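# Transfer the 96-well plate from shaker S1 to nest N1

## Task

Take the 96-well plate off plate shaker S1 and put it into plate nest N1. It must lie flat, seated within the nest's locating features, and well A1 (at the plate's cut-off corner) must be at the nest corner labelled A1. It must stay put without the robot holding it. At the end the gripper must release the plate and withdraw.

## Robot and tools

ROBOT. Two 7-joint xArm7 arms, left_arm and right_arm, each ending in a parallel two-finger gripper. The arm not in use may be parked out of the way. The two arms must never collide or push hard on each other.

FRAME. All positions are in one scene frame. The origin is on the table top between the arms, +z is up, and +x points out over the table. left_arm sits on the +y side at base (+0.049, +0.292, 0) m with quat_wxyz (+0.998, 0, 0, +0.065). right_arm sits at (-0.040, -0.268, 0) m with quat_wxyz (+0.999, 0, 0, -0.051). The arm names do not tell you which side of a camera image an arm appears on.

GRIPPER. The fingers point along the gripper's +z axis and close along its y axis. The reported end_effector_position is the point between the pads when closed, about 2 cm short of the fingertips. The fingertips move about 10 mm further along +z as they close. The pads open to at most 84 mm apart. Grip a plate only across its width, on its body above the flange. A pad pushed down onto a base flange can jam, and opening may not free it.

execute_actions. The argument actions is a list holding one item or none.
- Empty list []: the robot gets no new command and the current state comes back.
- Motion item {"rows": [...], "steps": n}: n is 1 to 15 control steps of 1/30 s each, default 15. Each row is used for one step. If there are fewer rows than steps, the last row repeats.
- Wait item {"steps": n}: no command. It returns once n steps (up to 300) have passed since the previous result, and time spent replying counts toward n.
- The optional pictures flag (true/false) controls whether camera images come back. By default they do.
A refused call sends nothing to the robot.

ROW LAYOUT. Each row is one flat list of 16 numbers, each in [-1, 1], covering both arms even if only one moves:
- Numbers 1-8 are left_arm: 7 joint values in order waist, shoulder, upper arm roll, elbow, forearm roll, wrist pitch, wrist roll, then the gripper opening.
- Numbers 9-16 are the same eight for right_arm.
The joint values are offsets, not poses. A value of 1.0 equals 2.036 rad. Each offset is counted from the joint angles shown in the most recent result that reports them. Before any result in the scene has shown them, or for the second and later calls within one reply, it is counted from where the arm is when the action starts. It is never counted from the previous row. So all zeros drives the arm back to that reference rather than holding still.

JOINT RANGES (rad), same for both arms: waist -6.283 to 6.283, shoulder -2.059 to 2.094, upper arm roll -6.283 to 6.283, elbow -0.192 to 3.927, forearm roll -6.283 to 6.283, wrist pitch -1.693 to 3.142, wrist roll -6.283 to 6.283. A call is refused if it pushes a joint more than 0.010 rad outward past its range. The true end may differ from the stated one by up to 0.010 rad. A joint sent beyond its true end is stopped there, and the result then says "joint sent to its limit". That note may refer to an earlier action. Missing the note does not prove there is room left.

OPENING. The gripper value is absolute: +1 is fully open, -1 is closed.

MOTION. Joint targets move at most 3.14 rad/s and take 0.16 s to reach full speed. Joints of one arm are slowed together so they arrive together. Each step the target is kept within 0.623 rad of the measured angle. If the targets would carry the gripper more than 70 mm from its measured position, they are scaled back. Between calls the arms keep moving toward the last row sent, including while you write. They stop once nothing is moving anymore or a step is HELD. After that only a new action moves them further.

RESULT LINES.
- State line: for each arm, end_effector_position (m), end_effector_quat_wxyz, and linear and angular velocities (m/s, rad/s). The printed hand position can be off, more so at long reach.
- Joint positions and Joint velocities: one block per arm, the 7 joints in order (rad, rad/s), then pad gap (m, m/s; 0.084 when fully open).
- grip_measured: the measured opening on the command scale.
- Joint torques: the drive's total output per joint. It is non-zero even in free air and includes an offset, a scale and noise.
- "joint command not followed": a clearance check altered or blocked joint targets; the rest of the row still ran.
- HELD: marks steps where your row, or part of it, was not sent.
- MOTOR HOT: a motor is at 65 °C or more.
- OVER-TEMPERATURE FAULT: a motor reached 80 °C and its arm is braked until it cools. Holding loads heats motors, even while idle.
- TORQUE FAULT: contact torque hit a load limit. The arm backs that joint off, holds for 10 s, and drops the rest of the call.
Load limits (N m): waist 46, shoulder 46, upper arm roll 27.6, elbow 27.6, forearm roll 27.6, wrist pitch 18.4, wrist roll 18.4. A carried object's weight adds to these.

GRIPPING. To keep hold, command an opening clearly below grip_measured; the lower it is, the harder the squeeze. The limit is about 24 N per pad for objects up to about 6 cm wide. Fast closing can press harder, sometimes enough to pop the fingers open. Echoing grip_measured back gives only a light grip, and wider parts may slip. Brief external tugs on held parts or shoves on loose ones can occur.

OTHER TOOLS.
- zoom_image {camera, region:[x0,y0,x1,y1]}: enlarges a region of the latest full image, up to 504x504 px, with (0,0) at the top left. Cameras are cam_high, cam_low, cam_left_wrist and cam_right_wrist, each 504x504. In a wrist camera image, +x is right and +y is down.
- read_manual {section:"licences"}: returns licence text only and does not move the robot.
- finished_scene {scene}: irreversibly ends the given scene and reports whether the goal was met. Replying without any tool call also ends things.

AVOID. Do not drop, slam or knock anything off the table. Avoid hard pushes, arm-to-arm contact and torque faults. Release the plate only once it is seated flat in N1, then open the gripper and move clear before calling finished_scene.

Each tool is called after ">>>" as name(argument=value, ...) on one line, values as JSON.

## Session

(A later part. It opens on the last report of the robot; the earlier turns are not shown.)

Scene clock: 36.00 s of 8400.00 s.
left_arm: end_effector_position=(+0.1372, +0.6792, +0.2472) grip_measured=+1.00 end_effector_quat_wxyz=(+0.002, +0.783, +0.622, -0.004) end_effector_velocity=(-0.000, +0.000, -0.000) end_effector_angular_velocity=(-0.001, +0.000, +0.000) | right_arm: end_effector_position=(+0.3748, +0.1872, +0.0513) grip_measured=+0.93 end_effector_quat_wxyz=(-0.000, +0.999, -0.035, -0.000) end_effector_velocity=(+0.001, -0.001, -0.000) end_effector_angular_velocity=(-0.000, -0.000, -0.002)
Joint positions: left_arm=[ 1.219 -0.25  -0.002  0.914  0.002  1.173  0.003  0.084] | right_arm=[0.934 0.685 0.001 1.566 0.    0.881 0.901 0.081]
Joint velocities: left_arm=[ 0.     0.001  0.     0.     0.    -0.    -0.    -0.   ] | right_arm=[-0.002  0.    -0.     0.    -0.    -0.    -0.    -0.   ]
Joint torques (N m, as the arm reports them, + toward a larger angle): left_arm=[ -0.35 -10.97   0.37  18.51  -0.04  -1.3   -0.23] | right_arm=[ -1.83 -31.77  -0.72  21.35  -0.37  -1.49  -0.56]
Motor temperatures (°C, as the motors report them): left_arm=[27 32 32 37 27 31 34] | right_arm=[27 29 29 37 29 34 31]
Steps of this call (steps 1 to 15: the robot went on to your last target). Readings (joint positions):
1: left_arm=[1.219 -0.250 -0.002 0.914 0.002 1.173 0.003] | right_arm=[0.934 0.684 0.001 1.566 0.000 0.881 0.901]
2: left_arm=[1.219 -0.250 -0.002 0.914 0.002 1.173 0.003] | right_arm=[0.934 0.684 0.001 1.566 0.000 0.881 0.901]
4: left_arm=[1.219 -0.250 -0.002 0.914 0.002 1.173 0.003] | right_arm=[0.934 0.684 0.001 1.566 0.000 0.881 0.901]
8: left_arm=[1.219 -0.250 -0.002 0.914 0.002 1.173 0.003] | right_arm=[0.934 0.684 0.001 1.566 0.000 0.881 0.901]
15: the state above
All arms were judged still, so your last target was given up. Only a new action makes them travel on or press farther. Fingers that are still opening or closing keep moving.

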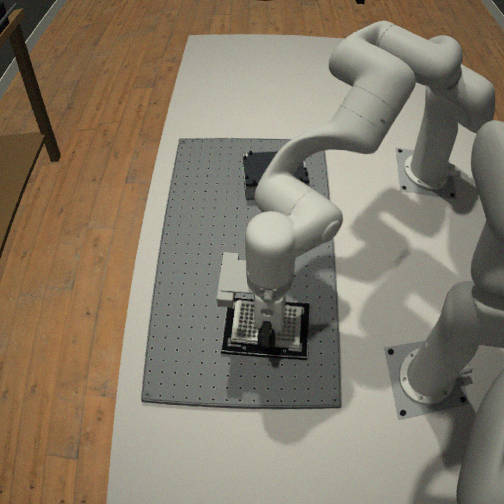

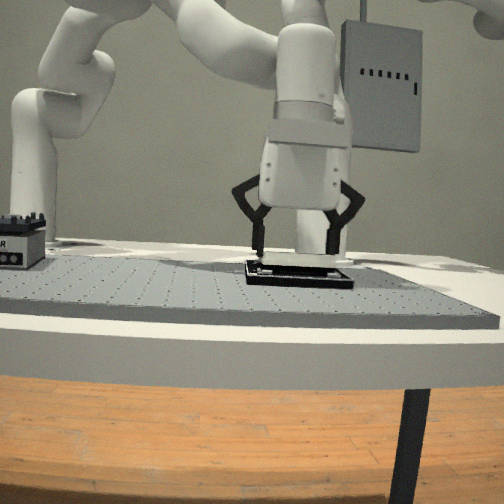

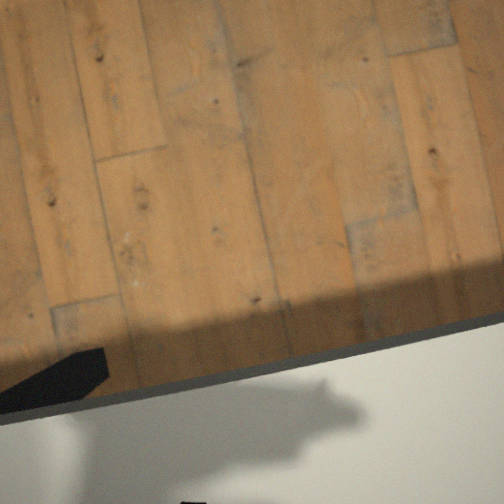

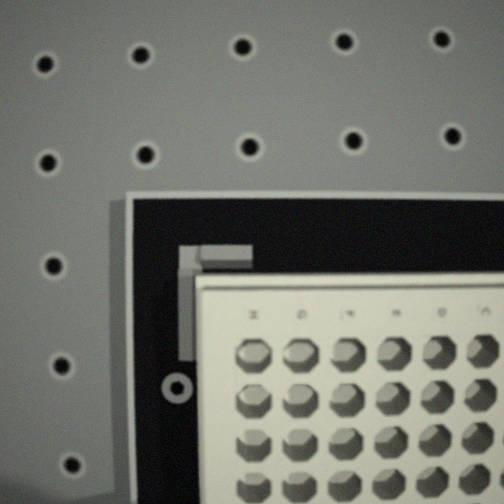

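>>> execute_actions(actions=[{"rows":[[0,0,0,0,0,0,0,1,0,0.0023,0,-0.0006,0,-0.003,0,-0.5],[0,0,0,0,0,0,0,1,0,0.0023,0,-0.0006,0,-0.003,0,-0.5],[0,0,0,0,0,0,0,1,0,0.0023,0,-0.0006,0,-0.003,0,-0.5],[0,0,0,0,0,0,0,1,0,0.0047,0,-0.0012,0,-0.0061,0,-0.5]],"steps":15}], pictures=false)

>>> execute_actions(actions=[{"steps":15}])

>>> zoom_image(camera="cam_low", region=[230, 190, 370, 300])

Scene clock: 37.53 s of 8400.00 s.
left_arm: end_effector_position=(+0.1372, +0.6792, +0.2472) grip_measured=+1.00 end_effector_quat_wxyz=(+0.002, +0.783, +0.622, -0.004) end_effector_velocity=(+0.000, +0.000, +0.000) end_effector_angular_velocity=(+0.001, -0.000, -0.000) | right_arm: end_effector_position=(+0.3755, +0.1871, +0.0462) grip_measured=+0.93 end_effector_quat_wxyz=(-0.001, +0.999, -0.035, +0.001) end_effector_velocity=(-0.001, +0.000, -0.001) end_effector_angular_velocity=(+0.001, +0.002, -0.001)
Joint positions: left_arm=[ 1.219 -0.25  -0.002  0.914  0.002  1.173  0.003  0.084] | right_arm=[0.933 0.693 0.    1.564 0.    0.869 0.901 0.081]
Joint velocities: left_arm=[ 0.    -0.001 -0.001  0.    -0.    -0.    -0.    -0.   ] | right_arm=[ 0.     0.001  0.    -0.001  0.002 -0.001  0.     0.   ]
Joint torques (N m, as the arm reports them, + toward a larger angle): left_arm=[ -0.78 -10.93   0.53  18.79   0.01  -1.41  -0.24] | right_arm=[  0.02 -28.52   0.94  18.78   0.14  -1.61  -0.48]
Motor temperatures (°C, as the motors report them): left_arm=[27 32 32 37 27 31 34] | right_arm=[27 30 29 37 29 34 31]
Steps of this call (steps 1 to 31: nothing new was sent; steps 32 to 46: all 15 steps of this action). Readings (joint positions):
32: left_arm=[1.219 -0.250 -0.002 0.914 0.002 1.173 0.003] | right_arm=[0.934 0.685 0.001 1.566 0.000 0.881 0.901]
33: left_arm=[1.219 -0.250 -0.002 0.914 0.002 1.173 0.003] | right_arm=[0.934 0.685 0.001 1.566 0.000 0.879 0.901]
35: left_arm=[1.219 -0.250 -0.002 0.914 0.002 1.173 0.003] | right_arm=[0.933 0.688 0.000 1.565 0.000 0.876 0.901]
39: left_arm=[1.219 -0.250 -0.002 0.914 0.002 1.173 0.003] | right_arm=[0.933 0.693 -0.000 1.565 0.000 0.870 0.901]
46: the state above

Scene clock: 38.03 s of 8400.00 s.
left_arm: end_effector_position=(+0.1372, +0.6792, +0.2472) grip_measured=+1.00 end_effector_quat_wxyz=(+0.002, +0.783, +0.622, -0.004) end_effector_velocity=(+0.000, -0.000, -0.000) end_effector_angular_velocity=(-0.000, +0.000, -0.000) | right_arm: end_effector_position=(+0.3752, +0.1871, +0.0456) grip_measured=+0.93 end_effector_quat_wxyz=(-0.001, +0.999, -0.035, +0.000) end_effector_velocity=(+0.000, -0.000, -0.000) end_effector_angular_velocity=(-0.001, -0.000, +0.000)
Joint positions: left_arm=[ 1.219 -0.25  -0.002  0.914  0.002  1.173  0.003  0.084] | right_arm=[0.933 0.694 0.    1.564 0.    0.868 0.901 0.081]
Joint velocities: left_arm=[-0.  0. -0.  0. -0.  0. -0.  0.] | right_arm=[-0.001  0.     0.     0.    -0.001  0.    -0.     0.   ]
Joint torques (N m, as the arm reports them, + toward a larger angle): left_arm=[ -0.37 -10.93   0.54  18.7    0.    -1.23  -0.28] | right_arm=[  1.45 -28.27   1.49  18.23  -0.44  -1.48  -0.63]
Motor temperatures (°C, as the motors report them): left_arm=[27 32 32 37 27 31 34] | right_arm=[27 30 29 37 29 34 31]
Steps of this call (steps 1 to 15: the robot went on to your last target). Readings (joint positions):
1: left_arm=[1.219 -0.250 -0.002 0.914 0.002 1.173 0.003] | right_arm=[0.933 0.693 0.000 1.564 0.000 0.869 0.901]
2: left_arm=[1.219 -0.250 -0.002 0.914 0.002 1.173 0.003] | right_arm=[0.933 0.693 0.000 1.564 0.000 0.869 0.901]
4: left_arm=[1.219 -0.250 -0.002 0.914 0.002 1.173 0.003] | right_arm=[0.933 0.693 0.000 1.564 0.000 0.869 0.901]
8: left_arm=[1.219 -0.250 -0.002 0.914 0.002 1.173 0.003] | right_arm=[0.933 0.694 0.000 1.564 0.000 0.868 0.901]
15: the state above
All arms were judged still, so your last target was given up. Only a new action makes them travel on or press farther. Fingers that are still opening or closing keep moving.

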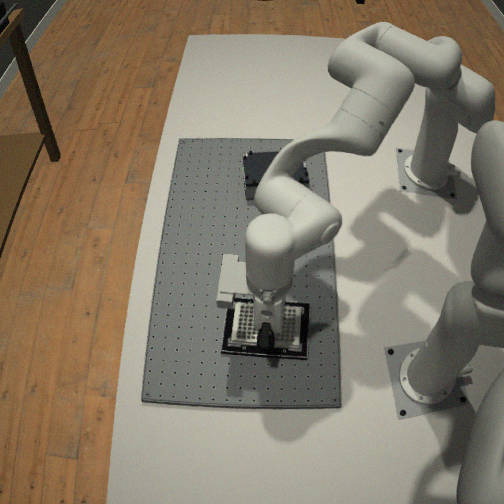

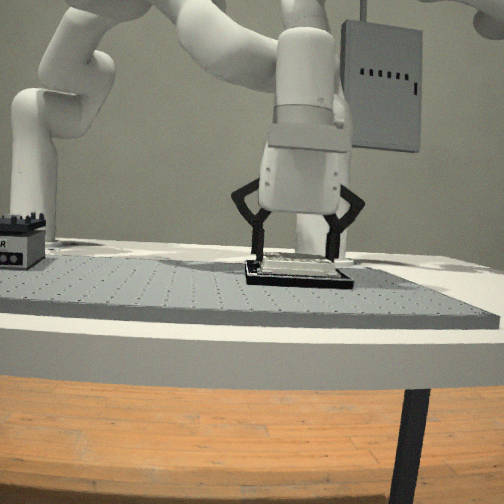

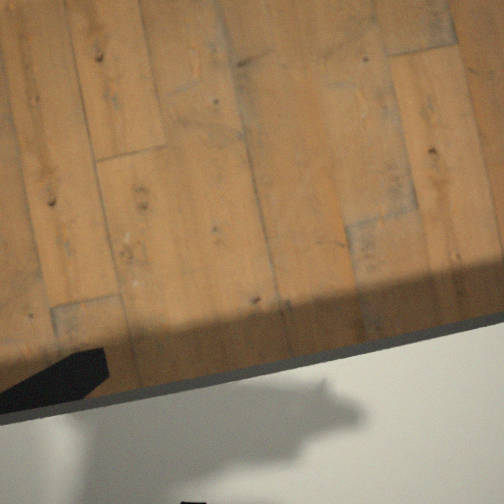

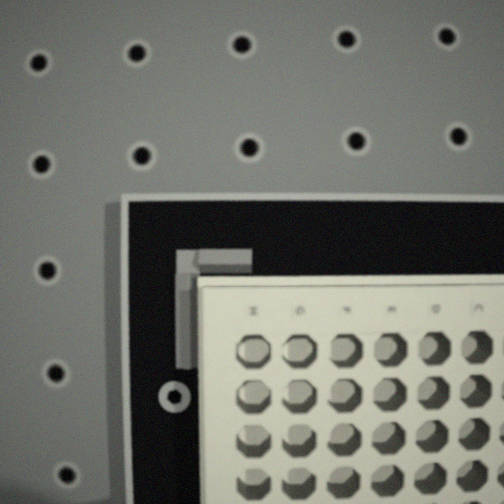

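Region (230, 190, 370, 300) of cam_low's 504x504 image, scaled by 3.600, with more detail than that image has; it fills the top 396 rows of this view, and the rest is white.

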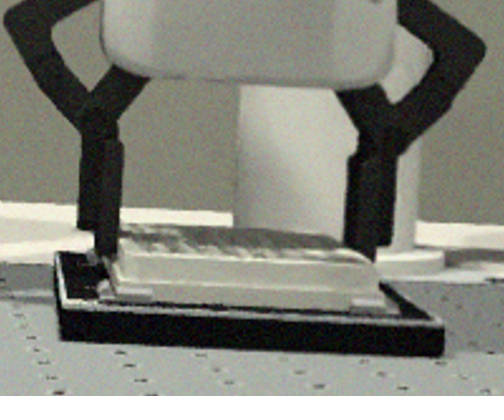

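>>> execute_actions(actions=[{"rows":[[0,0,0,0,0,0,0,1,0,-0.0039,0,0.001,0,0.005,0,-0.5],[0,0,0,0,0,0,0,1,0,-0.0039,0,0.001,0,0.005,0,-0.5],[0,0,0,0,0,0,0,1,0,-0.0039,0,0.001,0,0.005,0,-0.5],[0,0,0,0,0,0,0,1,0,-0.0039,0,0.001,0,0.005,0,-0.5],[0,0,0,0,0,0,0,1,0,-0.0039,0,0.001,0,0.005,0,-0.5],[0,0,0,0,0,0,0,1,0,-0.0039,0,0.001,0,0.005,0,-0.5],[0,0,0,0,0,0,0,1,0,-0.0039,0,0.001,0,0.005,0,-0.5],[0,0,0,0,0,0,0,1,-0.0009,-0.0024,0,0.0036,0,0.0061,-0.0009,-0.5]],"steps":15}], pictures=false)

>>> execute_actions(actions=[{"steps":15}])

>>> zoom_image(camera="cam_low", region=[230, 190, 370, 300])

Scene clock: 39.87 s of 8400.00 s.
left_arm: end_effector_position=(+0.1372, +0.6792, +0.2472) grip_measured=+1.00 end_effector_quat_wxyz=(+0.002, +0.783, +0.622, -0.004) end_effector_velocity=(-0.000, -0.000, +0.000) end_effector_angular_velocity=(+0.001, +0.000, -0.000) | right_arm: end_effector_position=(+0.3749, +0.1876, +0.0496) grip_measured=+0.93 end_effector_quat_wxyz=(-0.000, +0.999, -0.034, -0.001) end_effector_velocity=(+0.006, -0.001, +0.003) end_effector_angular_velocity=(+0.004, -0.009, -0.006)
Joint positions: left_arm=[ 1.219 -0.25  -0.002  0.914  0.002  1.173  0.003  0.084] | right_arm=[0.932 0.69  0.002 1.57  0.001 0.882 0.899 0.081]
Joint velocities: left_arm=[ 0.    -0.001 -0.    -0.     0.     0.     0.     0.   ] | right_arm=[-0.003 -0.001 -0.005  0.006 -0.001 -0.002 -0.    -0.   ]
Joint torques (N m, as the arm reports them, + toward a larger angle): left_arm=[ -0.32 -10.93   0.78  18.74  -0.12  -1.31  -0.15] | right_arm=[ -1.96 -31.1   -0.51  21.3   -0.23  -1.71  -0.35]
Motor temperatures (°C, as the motors report them): left_arm=[27 32 32 37 27 31 34] | right_arm=[27 30 29 37 29 34 31]
Steps of this call (steps 1 to 40: nothing new was sent; steps 41 to 55: all 15 steps of this action). Readings (joint positions):
41: left_arm=[1.219 -0.250 -0.002 0.914 0.002 1.173 0.003] | right_arm=[0.933 0.694 0.000 1.564 0.000 0.869 0.901]
42: left_arm=[1.219 -0.250 -0.002 0.914 0.002 1.173 0.003] | right_arm=[0.934 0.693 0.001 1.564 0.000 0.871 0.901]
44: left_arm=[1.219 -0.250 -0.002 0.914 0.002 1.173 0.003] | right_arm=[0.934 0.690 0.001 1.564 0.000 0.875 0.901]
48: left_arm=[1.219 -0.250 -0.002 0.914 0.002 1.173 0.003] | right_arm=[0.934 0.688 0.001 1.565 0.000 0.878 0.901]
55: the state above

Scene clock: 40.37 s of 8400.00 s.
left_arm: end_effector_position=(+0.1372, +0.6792, +0.2472) grip_measured=+1.00 end_effector_quat_wxyz=(+0.002, +0.783, +0.622, -0.004) end_effector_velocity=(+0.000, +0.000, +0.000) end_effector_angular_velocity=(+0.001, -0.000, +0.001) | right_arm: end_effector_position=(+0.3766, +0.1870, +0.0505) grip_measured=+0.93 end_effector_quat_wxyz=(-0.001, +0.999, -0.035, +0.000) end_effector_velocity=(-0.000, +0.001, +0.000) end_effector_angular_velocity=(+0.001, -0.000, +0.000)
Joint positions: left_arm=[ 1.219 -0.25  -0.002  0.914  0.002  1.173  0.003  0.084] | right_arm=[0.932 0.689 0.    1.571 0.    0.881 0.899 0.081]
Joint velocities: left_arm=[ 0.    -0.001 -0.001 -0.    -0.    -0.001 -0.002  0.   ] | right_arm=[ 0.001 -0.    -0.     0.     0.001 -0.     0.    -0.   ]
Joint torques (N m, as the arm reports them, + toward a larger angle): left_arm=[ -0.82 -10.75   0.63  18.56   0.17  -1.26  -0.4 ] | right_arm=[ -0.83 -32.01  -0.04  21.56  -0.26  -1.44  -0.11]
Motor temperatures (°C, as the motors report them): left_arm=[27 32 32 37 27 31 34] | right_arm=[27 30 29 37 29 34 31]
Steps of this call (steps 1 to 15: the robot went on to your last target). Readings (joint positions):
1: left_arm=[1.219 -0.250 -0.002 0.914 0.002 1.173 0.003] | right_arm=[0.932 0.690 0.002 1.570 0.001 0.882 0.899]
2: left_arm=[1.219 -0.250 -0.002 0.914 0.002 1.173 0.003] | right_arm=[0.932 0.690 0.001 1.570 0.000 0.881 0.899]
4: left_arm=[1.219 -0.250 -0.002 0.914 0.002 1.173 0.003] | right_arm=[0.932 0.689 0.001 1.571 0.000 0.881 0.899]
8: left_arm=[1.219 -0.250 -0.002 0.914 0.002 1.173 0.003] | right_arm=[0.932 0.689 0.000 1.571 0.000 0.881 0.899]
15: the state above
All arms were judged still, so your last target was given up. Only a new action makes them travel on or press farther. Fingers that are still opening or closing keep moving.

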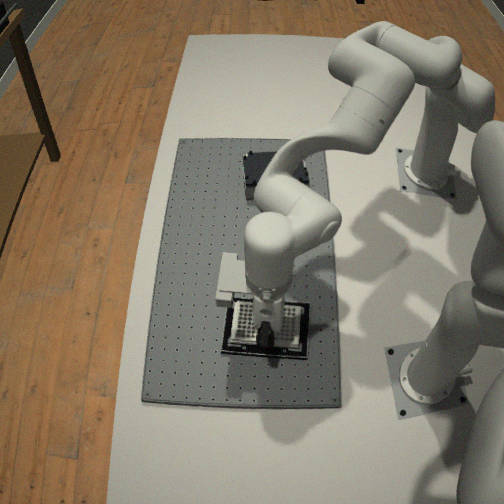

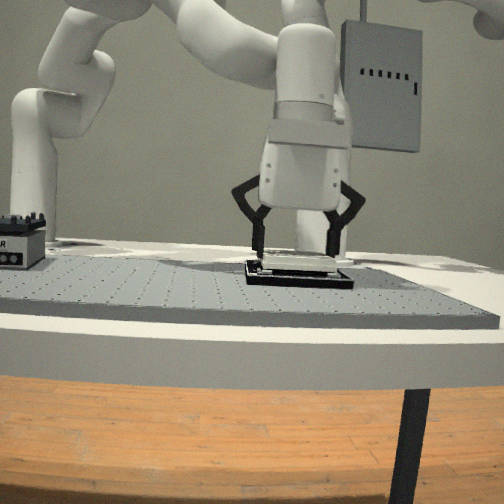

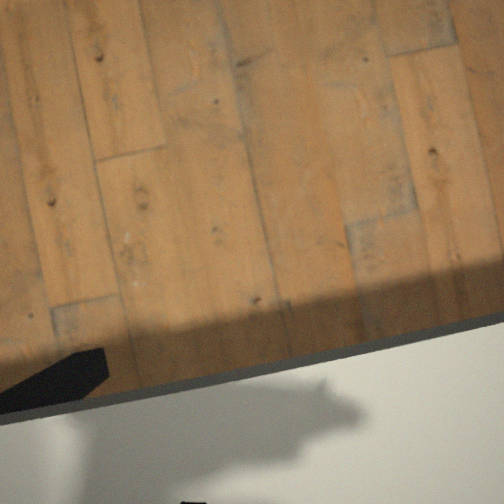

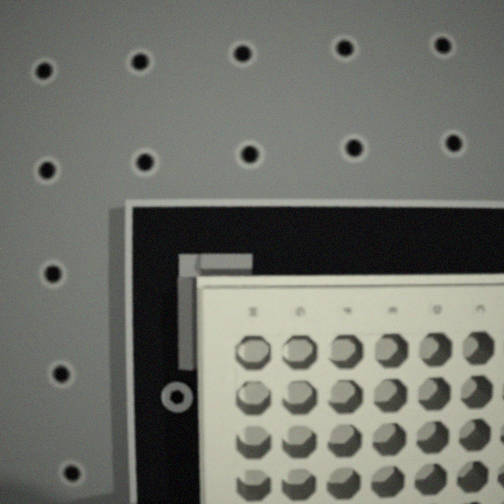

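Region (230, 190, 370, 300) of cam_low's 504x504 image, scaled by 3.600, with more detail than that image has; it fills the top 396 rows of this view, and the rest is white.

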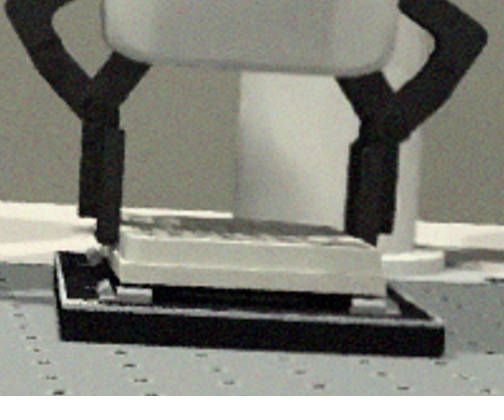

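Lower 8 mm gradually.

>>> execute_actions(actions=[{"rows":[[0,0,0,0,0,0,0,1,0,0.0021,0,-0.0005,0,-0.0027,0,-0.5],[0,0,0,0,0,0,0,1,0,0.0021,0,-0.0005,0,-0.0027,0,-0.5],[0,0,0,0,0,0,0,1,0,0.0021,0,-0.0005,0,-0.0027,0,-0.5],[0,0,0,0,0,0,0,1,0,0.0021,0,-0.0005,0,-0.0027,0,-0.5],[0,0,0,0,0,0,0,1,0,0.0042,0,-0.0011,0,-0.0054,0,-0.5],[0,0,0,0,0,0,0,1,0,0.0042,0,-0.0011,0,-0.0054,0,-0.5],[0,0,0,0,0,0,0,1,0,0.0042,0,-0.0011,0,-0.0054,0,-0.5],[0,0,0,0,0,0,0,1,0,0.0042,0,-0.0011,0,-0.0054,0,-0.5],[0,0,0,0,0,0,0,1,0,0.0062,0,-0.0016,0,-0.0081,0,-0.5]],"steps":15}], pictures=false)

>>> execute_actions(actions=[{"steps":15}])

>>> zoom_image(camera="cam_low", region=[230, 190, 370, 300])

Scene clock: 41.70 s of 8400.00 s.
left_arm: end_effector_position=(+0.1372, +0.6792, +0.2472) grip_measured=+1.00 end_effector_quat_wxyz=(+0.002, +0.783, +0.622, -0.004) end_effector_velocity=(+0.000, -0.000, -0.000) end_effector_angular_velocity=(-0.001, +0.001, -0.002) | right_arm: end_effector_position=(+0.3770, +0.1873, +0.0453) grip_measured=+0.94 end_effector_quat_wxyz=(-0.001, +0.999, -0.035, +0.001) end_effector_velocity=(+0.002, -0.001, -0.007) end_effector_angular_velocity=(+0.002, -0.004, -0.004)
Joint positions: left_arm=[ 1.219 -0.25  -0.002  0.914  0.002  1.173  0.003  0.084] | right_arm=[0.932 0.698 0.    1.569 0.    0.868 0.899 0.082]
Joint velocities: left_arm=[ 0.     0.    -0.001  0.     0.     0.001  0.001  0.   ] | right_arm=[-0.001  0.012 -0.003 -0.002 -0.    -0.018  0.001 -0.002]
Joint torques (N m, as the arm reports them, + toward a larger angle): left_arm=[ -0.62 -10.81   0.62  18.54  -0.35  -1.29  -0.25] | right_arm=[ -1.55 -22.24   0.22  19.48  -0.11  -4.1   -0.77]
Motor temperatures (°C, as the motors report them): left_arm=[27 32 32 37 27 31 34] | right_arm=[27 30 29 37 29 34 31]
Steps of this call (steps 1 to 25: nothing new was sent; steps 26 to 40: all 15 steps of this action). Readings (joint positions):
26: left_arm=[1.219 -0.250 -0.002 0.914 0.002 1.173 0.003] | right_arm=[0.931 0.689 0.000 1.571 0.000 0.881 0.899]
27: left_arm=[1.219 -0.250 -0.002 0.914 0.002 1.173 0.003] | right_arm=[0.931 0.690 0.000 1.571 0.000 0.879 0.899]
29: left_arm=[1.219 -0.250 -0.002 0.914 0.002 1.173 0.003] | right_arm=[0.932 0.692 0.000 1.571 0.000 0.877 0.899]
33: left_arm=[1.219 -0.250 -0.002 0.914 0.002 1.173 0.003] | right_arm=[0.932 0.696 0.000 1.570 0.000 0.872 0.899]
40: the state above

Scene clock: 42.20 s of 8400.00 s.
left_arm: end_effector_position=(+0.1372, +0.6792, +0.2472) grip_measured=+1.00 end_effector_quat_wxyz=(+0.002, +0.783, +0.622, -0.004) end_effector_velocity=(-0.000, -0.000, -0.000) end_effector_angular_velocity=(-0.001, +0.000, +0.001) | right_arm: end_effector_position=(+0.3774, +0.1872, +0.0434) grip_measured=+0.94 end_effector_quat_wxyz=(-0.001, +0.999, -0.035, +0.001) end_effector_velocity=(-0.001, +0.000, -0.001) end_effector_angular_velocity=(-0.001, +0.001, +0.001)
Joint positions: left_arm=[ 1.219 -0.25  -0.002  0.914  0.002  1.173  0.003  0.084] | right_arm=[ 0.931  0.701 -0.     1.569  0.     0.864  0.899  0.082]
Joint velocities: left_arm=[-0.     0.001  0.001 -0.    -0.     0.    -0.001 -0.   ] | right_arm=[ 0.001  0.001  0.    -0.     0.     0.     0.     0.   ]
Joint torques (N m, as the arm reports them, + toward a larger angle): left_arm=[ -0.36 -10.63   0.57  18.79  -0.02  -1.27  -0.32] | right_arm=[  0.57 -20.65   1.17  17.33  -0.1   -3.7   -0.43]
Motor temperatures (°C, as the motors report them): left_arm=[27 32 32 37 27 31 34] | right_arm=[27 30 29 37 29 34 31]
Steps of this call (steps 1 to 15: the robot went on to your last target). Readings (joint positions):
1: left_arm=[1.219 -0.250 -0.002 0.914 0.002 1.173 0.003] | right_arm=[0.931 0.698 0.000 1.569 0.000 0.867 0.899]
2: left_arm=[1.219 -0.250 -0.002 0.914 0.002 1.173 0.003] | right_arm=[0.931 0.698 -0.000 1.569 0.000 0.867 0.899]
4: left_arm=[1.219 -0.250 -0.002 0.914 0.002 1.173 0.003] | right_arm=[0.931 0.699 -0.000 1.569 0.000 0.866 0.899]
8: left_arm=[1.219 -0.250 -0.002 0.914 0.002 1.173 0.003] | right_arm=[0.931 0.700 -0.000 1.569 0.000 0.864 0.899]
15: the state above
All arms were judged still, so your last target was given up. Only a new action makes them travel on or press farther. Fingers that are still opening or closing keep moving.

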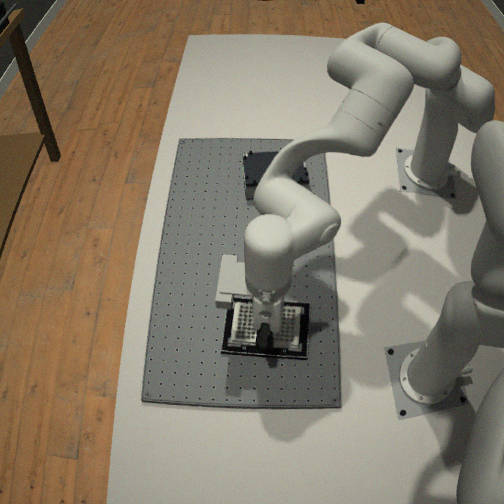

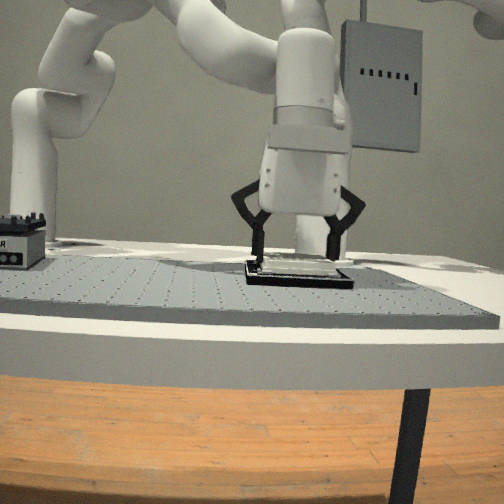

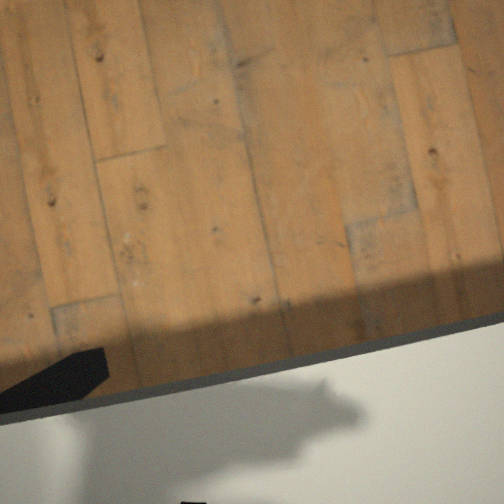

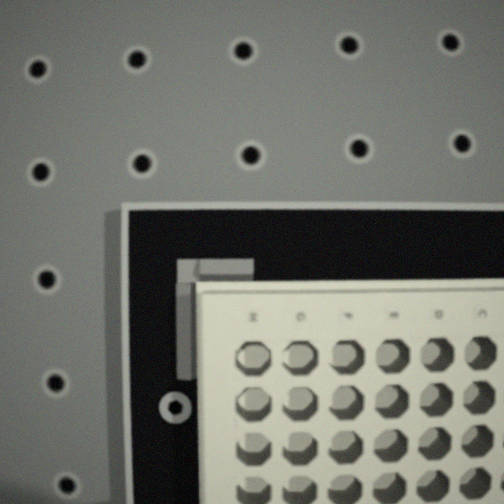

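Region (230, 190, 370, 300) of cam_low's 504x504 image, scaled by 3.600, with more detail than that image has; it fills the top 396 rows of this view, and the rest is white.

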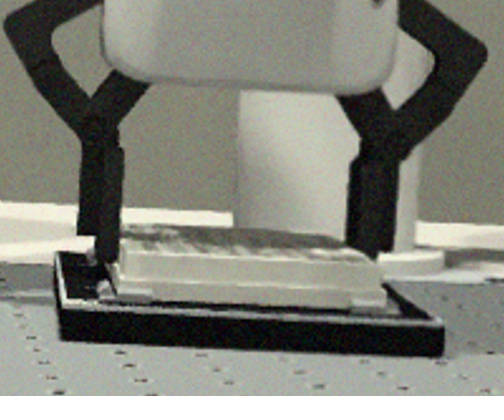

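>>> execute_actions(actions=[{"rows":[[0,0,0,0,0,0,0,1,0,-0.002,0,0.0005,0,0.0026,0,1]],"steps":15}], pictures=false)

>>> execute_actions(actions=[{"rows":[[0,0,0,0,0,0,0,1,0,-0.04,0,0.012,0,0.052,0,1]],"steps":15}], pictures=false)

>>> execute_actions(actions=[{"rows":[[0,0,0,0,0,0,0,1,-0.06,-0.1,0,0.03,0,0.13,-0.06,1]],"steps":15}], pictures=false)

>>> execute_actions(actions=[{"steps":25}])

>>> zoom_image(camera="cam_low", region=[230, 190, 370, 300])

>>> zoom_image(camera="cam_high", region=[200, 270, 330, 370])

Scene clock: 43.37 s of 8400.00 s.
left_arm: end_effector_position=(+0.1372, +0.6792, +0.2472) grip_measured=+1.00 end_effector_quat_wxyz=(+0.002, +0.783, +0.622, -0.004) end_effector_velocity=(-0.000, +0.000, -0.000) end_effector_angular_velocity=(-0.001, -0.000, +0.001) | right_arm: end_effector_position=(+0.3762, +0.1870, +0.0444) grip_measured=+1.00 end_effector_quat_wxyz=(-0.000, +0.999, -0.035, -0.000) end_effector_velocity=(+0.011, +0.001, +0.013) end_effector_angular_velocity=(+0.014, -0.021, -0.009)
Joint positions: left_arm=[ 1.219 -0.25  -0.002  0.914  0.002  1.173  0.003  0.084] | right_arm=[0.932 0.699 0.001 1.569 0.    0.869 0.899 0.084]
Joint velocities: left_arm=[ 0.     0.001  0.001  0.    -0.    -0.     0.001  0.   ] | right_arm=[-0.004 -0.014 -0.008  0.011 -0.001 -0.    -0.    -0.   ]
Joint torques (N m, as the arm reports them, + toward a larger angle): left_arm=[ -0.37 -11.12   0.45  18.64  -0.13  -1.35  -0.26] | right_arm=[ -1.   -31.11  -0.43  21.27   0.18  -1.68  -0.4 ]
Motor temperatures (°C, as the motors report them): left_arm=[27 32 32 37 27 31 34] | right_arm=[27 30 29 37 29 34 31]
Steps of this call (steps 1 to 20: nothing new was sent; steps 21 to 35: all 15 steps of this action). Readings (joint positions):
21: left_arm=[1.219 -0.250 -0.002 0.914 0.002 1.173 0.003] | right_arm=[0.931 0.701 -0.000 1.568 0.000 0.864 0.899]
22: left_arm=[1.219 -0.250 -0.002 0.914 0.002 1.173 0.003] | right_arm=[0.931 0.701 -0.000 1.569 0.000 0.865 0.899]
24: left_arm=[1.219 -0.250 -0.002 0.914 0.002 1.173 0.003] | right_arm=[0.931 0.701 0.000 1.568 0.000 0.866 0.899]
28: left_arm=[1.219 -0.250 -0.002 0.914 0.002 1.173 0.003] | right_arm=[0.932 0.702 0.001 1.567 0.000 0.868 0.899]
35: the state above

Scene clock: 43.87 s of 8400.00 s.
left_arm: end_effector_position=(+0.1372, +0.6792, +0.2472) grip_measured=+1.00 end_effector_quat_wxyz=(+0.002, +0.783, +0.622, -0.004) end_effector_velocity=(-0.000, +0.000, +0.000) end_effector_angular_velocity=(+0.001, -0.000, -0.000) | right_arm: end_effector_position=(+0.3747, +0.1855, +0.0939) grip_measured=+1.00 end_effector_quat_wxyz=(+0.001, +0.999, -0.034, -0.002) end_effector_velocity=(+0.008, +0.011, +0.021) end_effector_angular_velocity=(+0.034, -0.031, +0.002)
Joint positions: left_arm=[ 1.219 -0.25  -0.002  0.914  0.002  1.173  0.003  0.084] | right_arm=[0.932 0.62  0.001 1.591 0.    0.975 0.899 0.084]
Joint velocities: left_arm=[-0.    -0.001  0.001  0.    -0.    -0.     0.    -0.   ] | right_arm=[ 0.002 -0.019  0.     0.023  0.    -0.004  0.     0.   ]
Joint torques (N m, as the arm reports them, + toward a larger angle): left_arm=[ -0.59 -11.18   0.62  18.65  -0.02  -1.34  -0.25] | right_arm=[ -1.7  -31.91  -0.81  22.34  -0.11  -1.25  -0.23]
Motor temperatures (°C, as the motors report them): left_arm=[27 32 32 37 27 31 34] | right_arm=[27 30 29 37 29 34 31]
Steps of this call (steps 1 to 15: all 15 steps of this action). Readings (joint positions):
1: left_arm=[1.219 -0.250 -0.002 0.914 0.002 1.173 0.003] | right_arm=[0.932 0.698 0.000 1.569 0.000 0.870 0.899]
2: left_arm=[1.219 -0.250 -0.002 0.914 0.002 1.173 0.003] | right_arm=[0.932 0.694 0.000 1.570 0.000 0.878 0.899]
4: left_arm=[1.219 -0.250 -0.002 0.914 0.002 1.173 0.003] | right_arm=[0.932 0.664 0.001 1.576 0.000 0.925 0.899]
8: left_arm=[1.219 -0.250 -0.002 0.914 0.002 1.173 0.003] | right_arm=[0.932 0.613 0.000 1.599 0.000 0.968 0.899]
15: the state above

Scene clock: 44.37 s of 8400.00 s.
left_arm: end_effector_position=(+0.1372, +0.6792, +0.2472) grip_measured=+1.00 end_effector_quat_wxyz=(+0.002, +0.783, +0.622, -0.004) end_effector_velocity=(-0.000, +0.000, -0.000) end_effector_angular_velocity=(+0.000, +0.000, +0.002) | right_arm: end_effector_position=(+0.4093, +0.1166, +0.2227) grip_measured=+1.00 end_effector_quat_wxyz=(+0.000, +0.999, -0.035, -0.000) end_effector_velocity=(-0.051, +0.007, -0.060) end_effector_angular_velocity=(-0.090, +0.143, +0.082)
Joint positions: left_arm=[ 1.219 -0.25  -0.002  0.914  0.002  1.173  0.003  0.084] | right_arm=[0.81  0.416 0.    1.652 0.    1.237 0.779 0.084]
Joint velocities: left_arm=[ 0.     0.001  0.     0.     0.    -0.001 -0.001  0.   ] | right_arm=[ 0.015  0.051  0.052 -0.06   0.003  0.057 -0.021 -0.   ]
Joint torques (N m, as the arm reports them, + toward a larger angle): left_arm=[ -0.41 -10.74   0.51  18.79  -0.18  -1.26  -0.34] | right_arm=[ -2.01 -28.31  -0.28  23.46  -0.6   -1.41  -0.47]
Motor temperatures (°C, as the motors report them): left_arm=[27 32 32 37 27 31 34] | right_arm=[27 30 29 37 29 34 31]
Steps of this call (steps 1 to 15: all 15 steps of this action). Readings (joint positions):
1: left_arm=[1.219 -0.250 -0.002 0.914 0.002 1.173 0.003] | right_arm=[0.932 0.619 0.001 1.592 0.000 0.976 0.899]
2: left_arm=[1.219 -0.250 -0.002 0.914 0.002 1.173 0.003] | right_arm=[0.929 0.614 0.002 1.593 0.000 0.984 0.895]
4: left_arm=[1.219 -0.250 -0.002 0.914 0.002 1.173 0.003] | right_arm=[0.908 0.582 0.006 1.599 0.000 1.037 0.871]
8: left_arm=[1.219 -0.250 -0.002 0.914 0.002 1.173 0.003] | right_arm=[0.851 0.485 -0.002 1.634 0.000 1.146 0.820]
15: the state above

Scene clock: 45.20 s of 8400.00 s.
left_arm: end_effector_position=(+0.1372, +0.6792, +0.2472) grip_measured=+1.00 end_effector_quat_wxyz=(+0.002, +0.783, +0.622, -0.004) end_effector_velocity=(-0.000, +0.000, -0.000) end_effector_angular_velocity=(-0.001, +0.000, +0.000) | right_arm: end_effector_position=(+0.4087, +0.1160, +0.2225) grip_measured=+1.00 end_effector_quat_wxyz=(+0.001, +0.999, -0.034, -0.002) end_effector_velocity=(+0.000, -0.000, +0.000) end_effector_angular_velocity=(-0.000, -0.000, -0.000)
Joint positions: left_arm=[ 1.219 -0.25  -0.002  0.914  0.002  1.173  0.003  0.084] | right_arm=[0.81  0.416 0.001 1.652 0.    1.24  0.777 0.084]
Joint velocities: left_arm=[-0.     0.001  0.001  0.     0.    -0.     0.001  0.   ] | right_arm=[-0. -0. -0. -0. -0. -0. -0. -0.]
Joint torques (N m, as the arm reports them, + toward a larger angle): left_arm=[ -0.35 -11.04   0.55  18.6   -0.02  -1.48  -0.34] | right_arm=[ -2.14 -27.62  -0.18  23.04  -0.65  -1.47  -0.28]
Motor temperatures (°C, as the motors report them): left_arm=[27 32 32 37 27 31 34] | right_arm=[27 30 29 37 29 34 31]
Steps of this call (steps 1 to 15: the robot went on to your last target; steps 16 to 25: nothing new was sent). Readings (joint positions):
1: left_arm=[1.219 -0.250 -0.002 0.914 0.002 1.173 0.003] | right_arm=[0.811 0.418 0.002 1.650 0.000 1.238 0.778]
2: left_arm=[1.219 -0.250 -0.002 0.914 0.002 1.173 0.003] | right_arm=[0.811 0.419 0.003 1.649 0.000 1.239 0.778]
4: left_arm=[1.219 -0.250 -0.002 0.914 0.002 1.173 0.003] | right_arm=[0.811 0.420 0.003 1.649 0.000 1.240 0.777]
8: left_arm=[1.219 -0.250 -0.002 0.914 0.002 1.173 0.003] | right_arm=[0.810 0.417 0.001 1.652 0.000 1.240 0.777]
25: the state above
All arms were judged still, so your last target was given up. Only a new action makes them travel on or press farther. Fingers that are still opening or closing keep moving.

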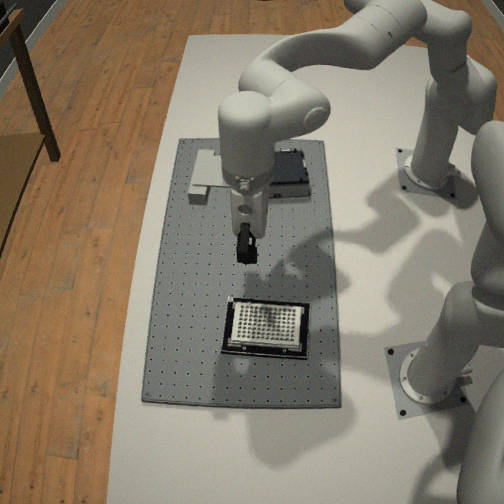

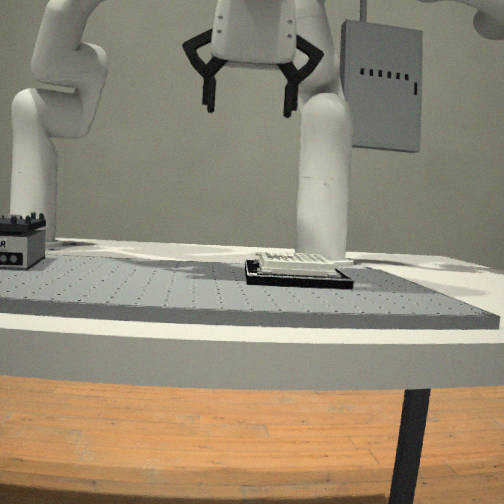

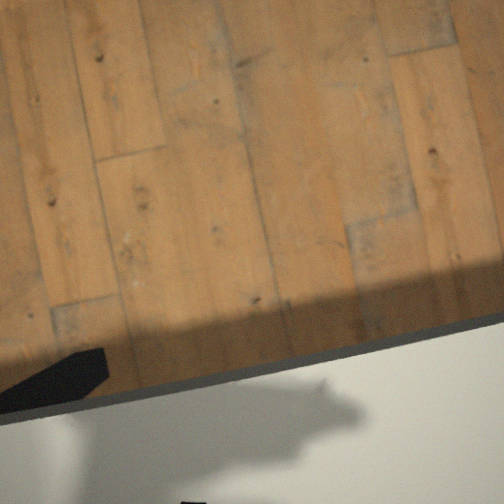

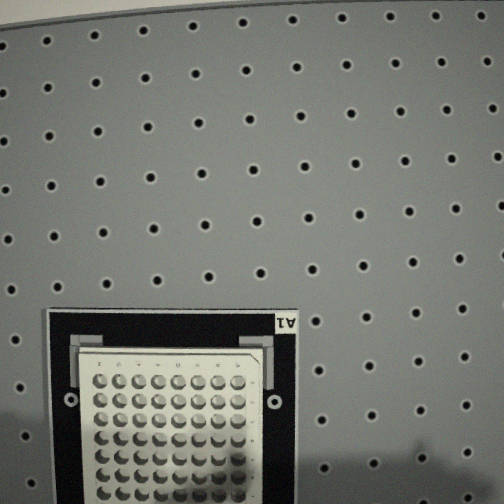

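Region (230, 190, 370, 300) of cam_low's 504x504 image, scaled by 3.600, with more detail than that image has; it fills the top 396 rows of this view, and the rest is white.

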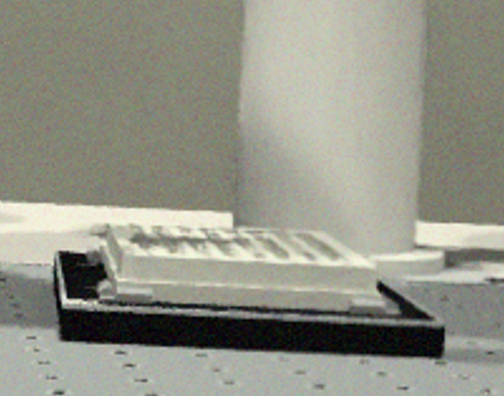

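Region (200, 270, 330, 370) of cam_high's 504x504 image, scaled by 3.877, with more detail than that image has; it fills the top 388 rows of this view, and the rest is white.

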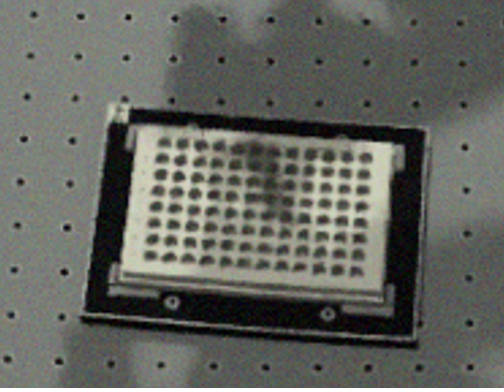

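>>> finished_scene(scene=2)

The scene is finished: the task was done.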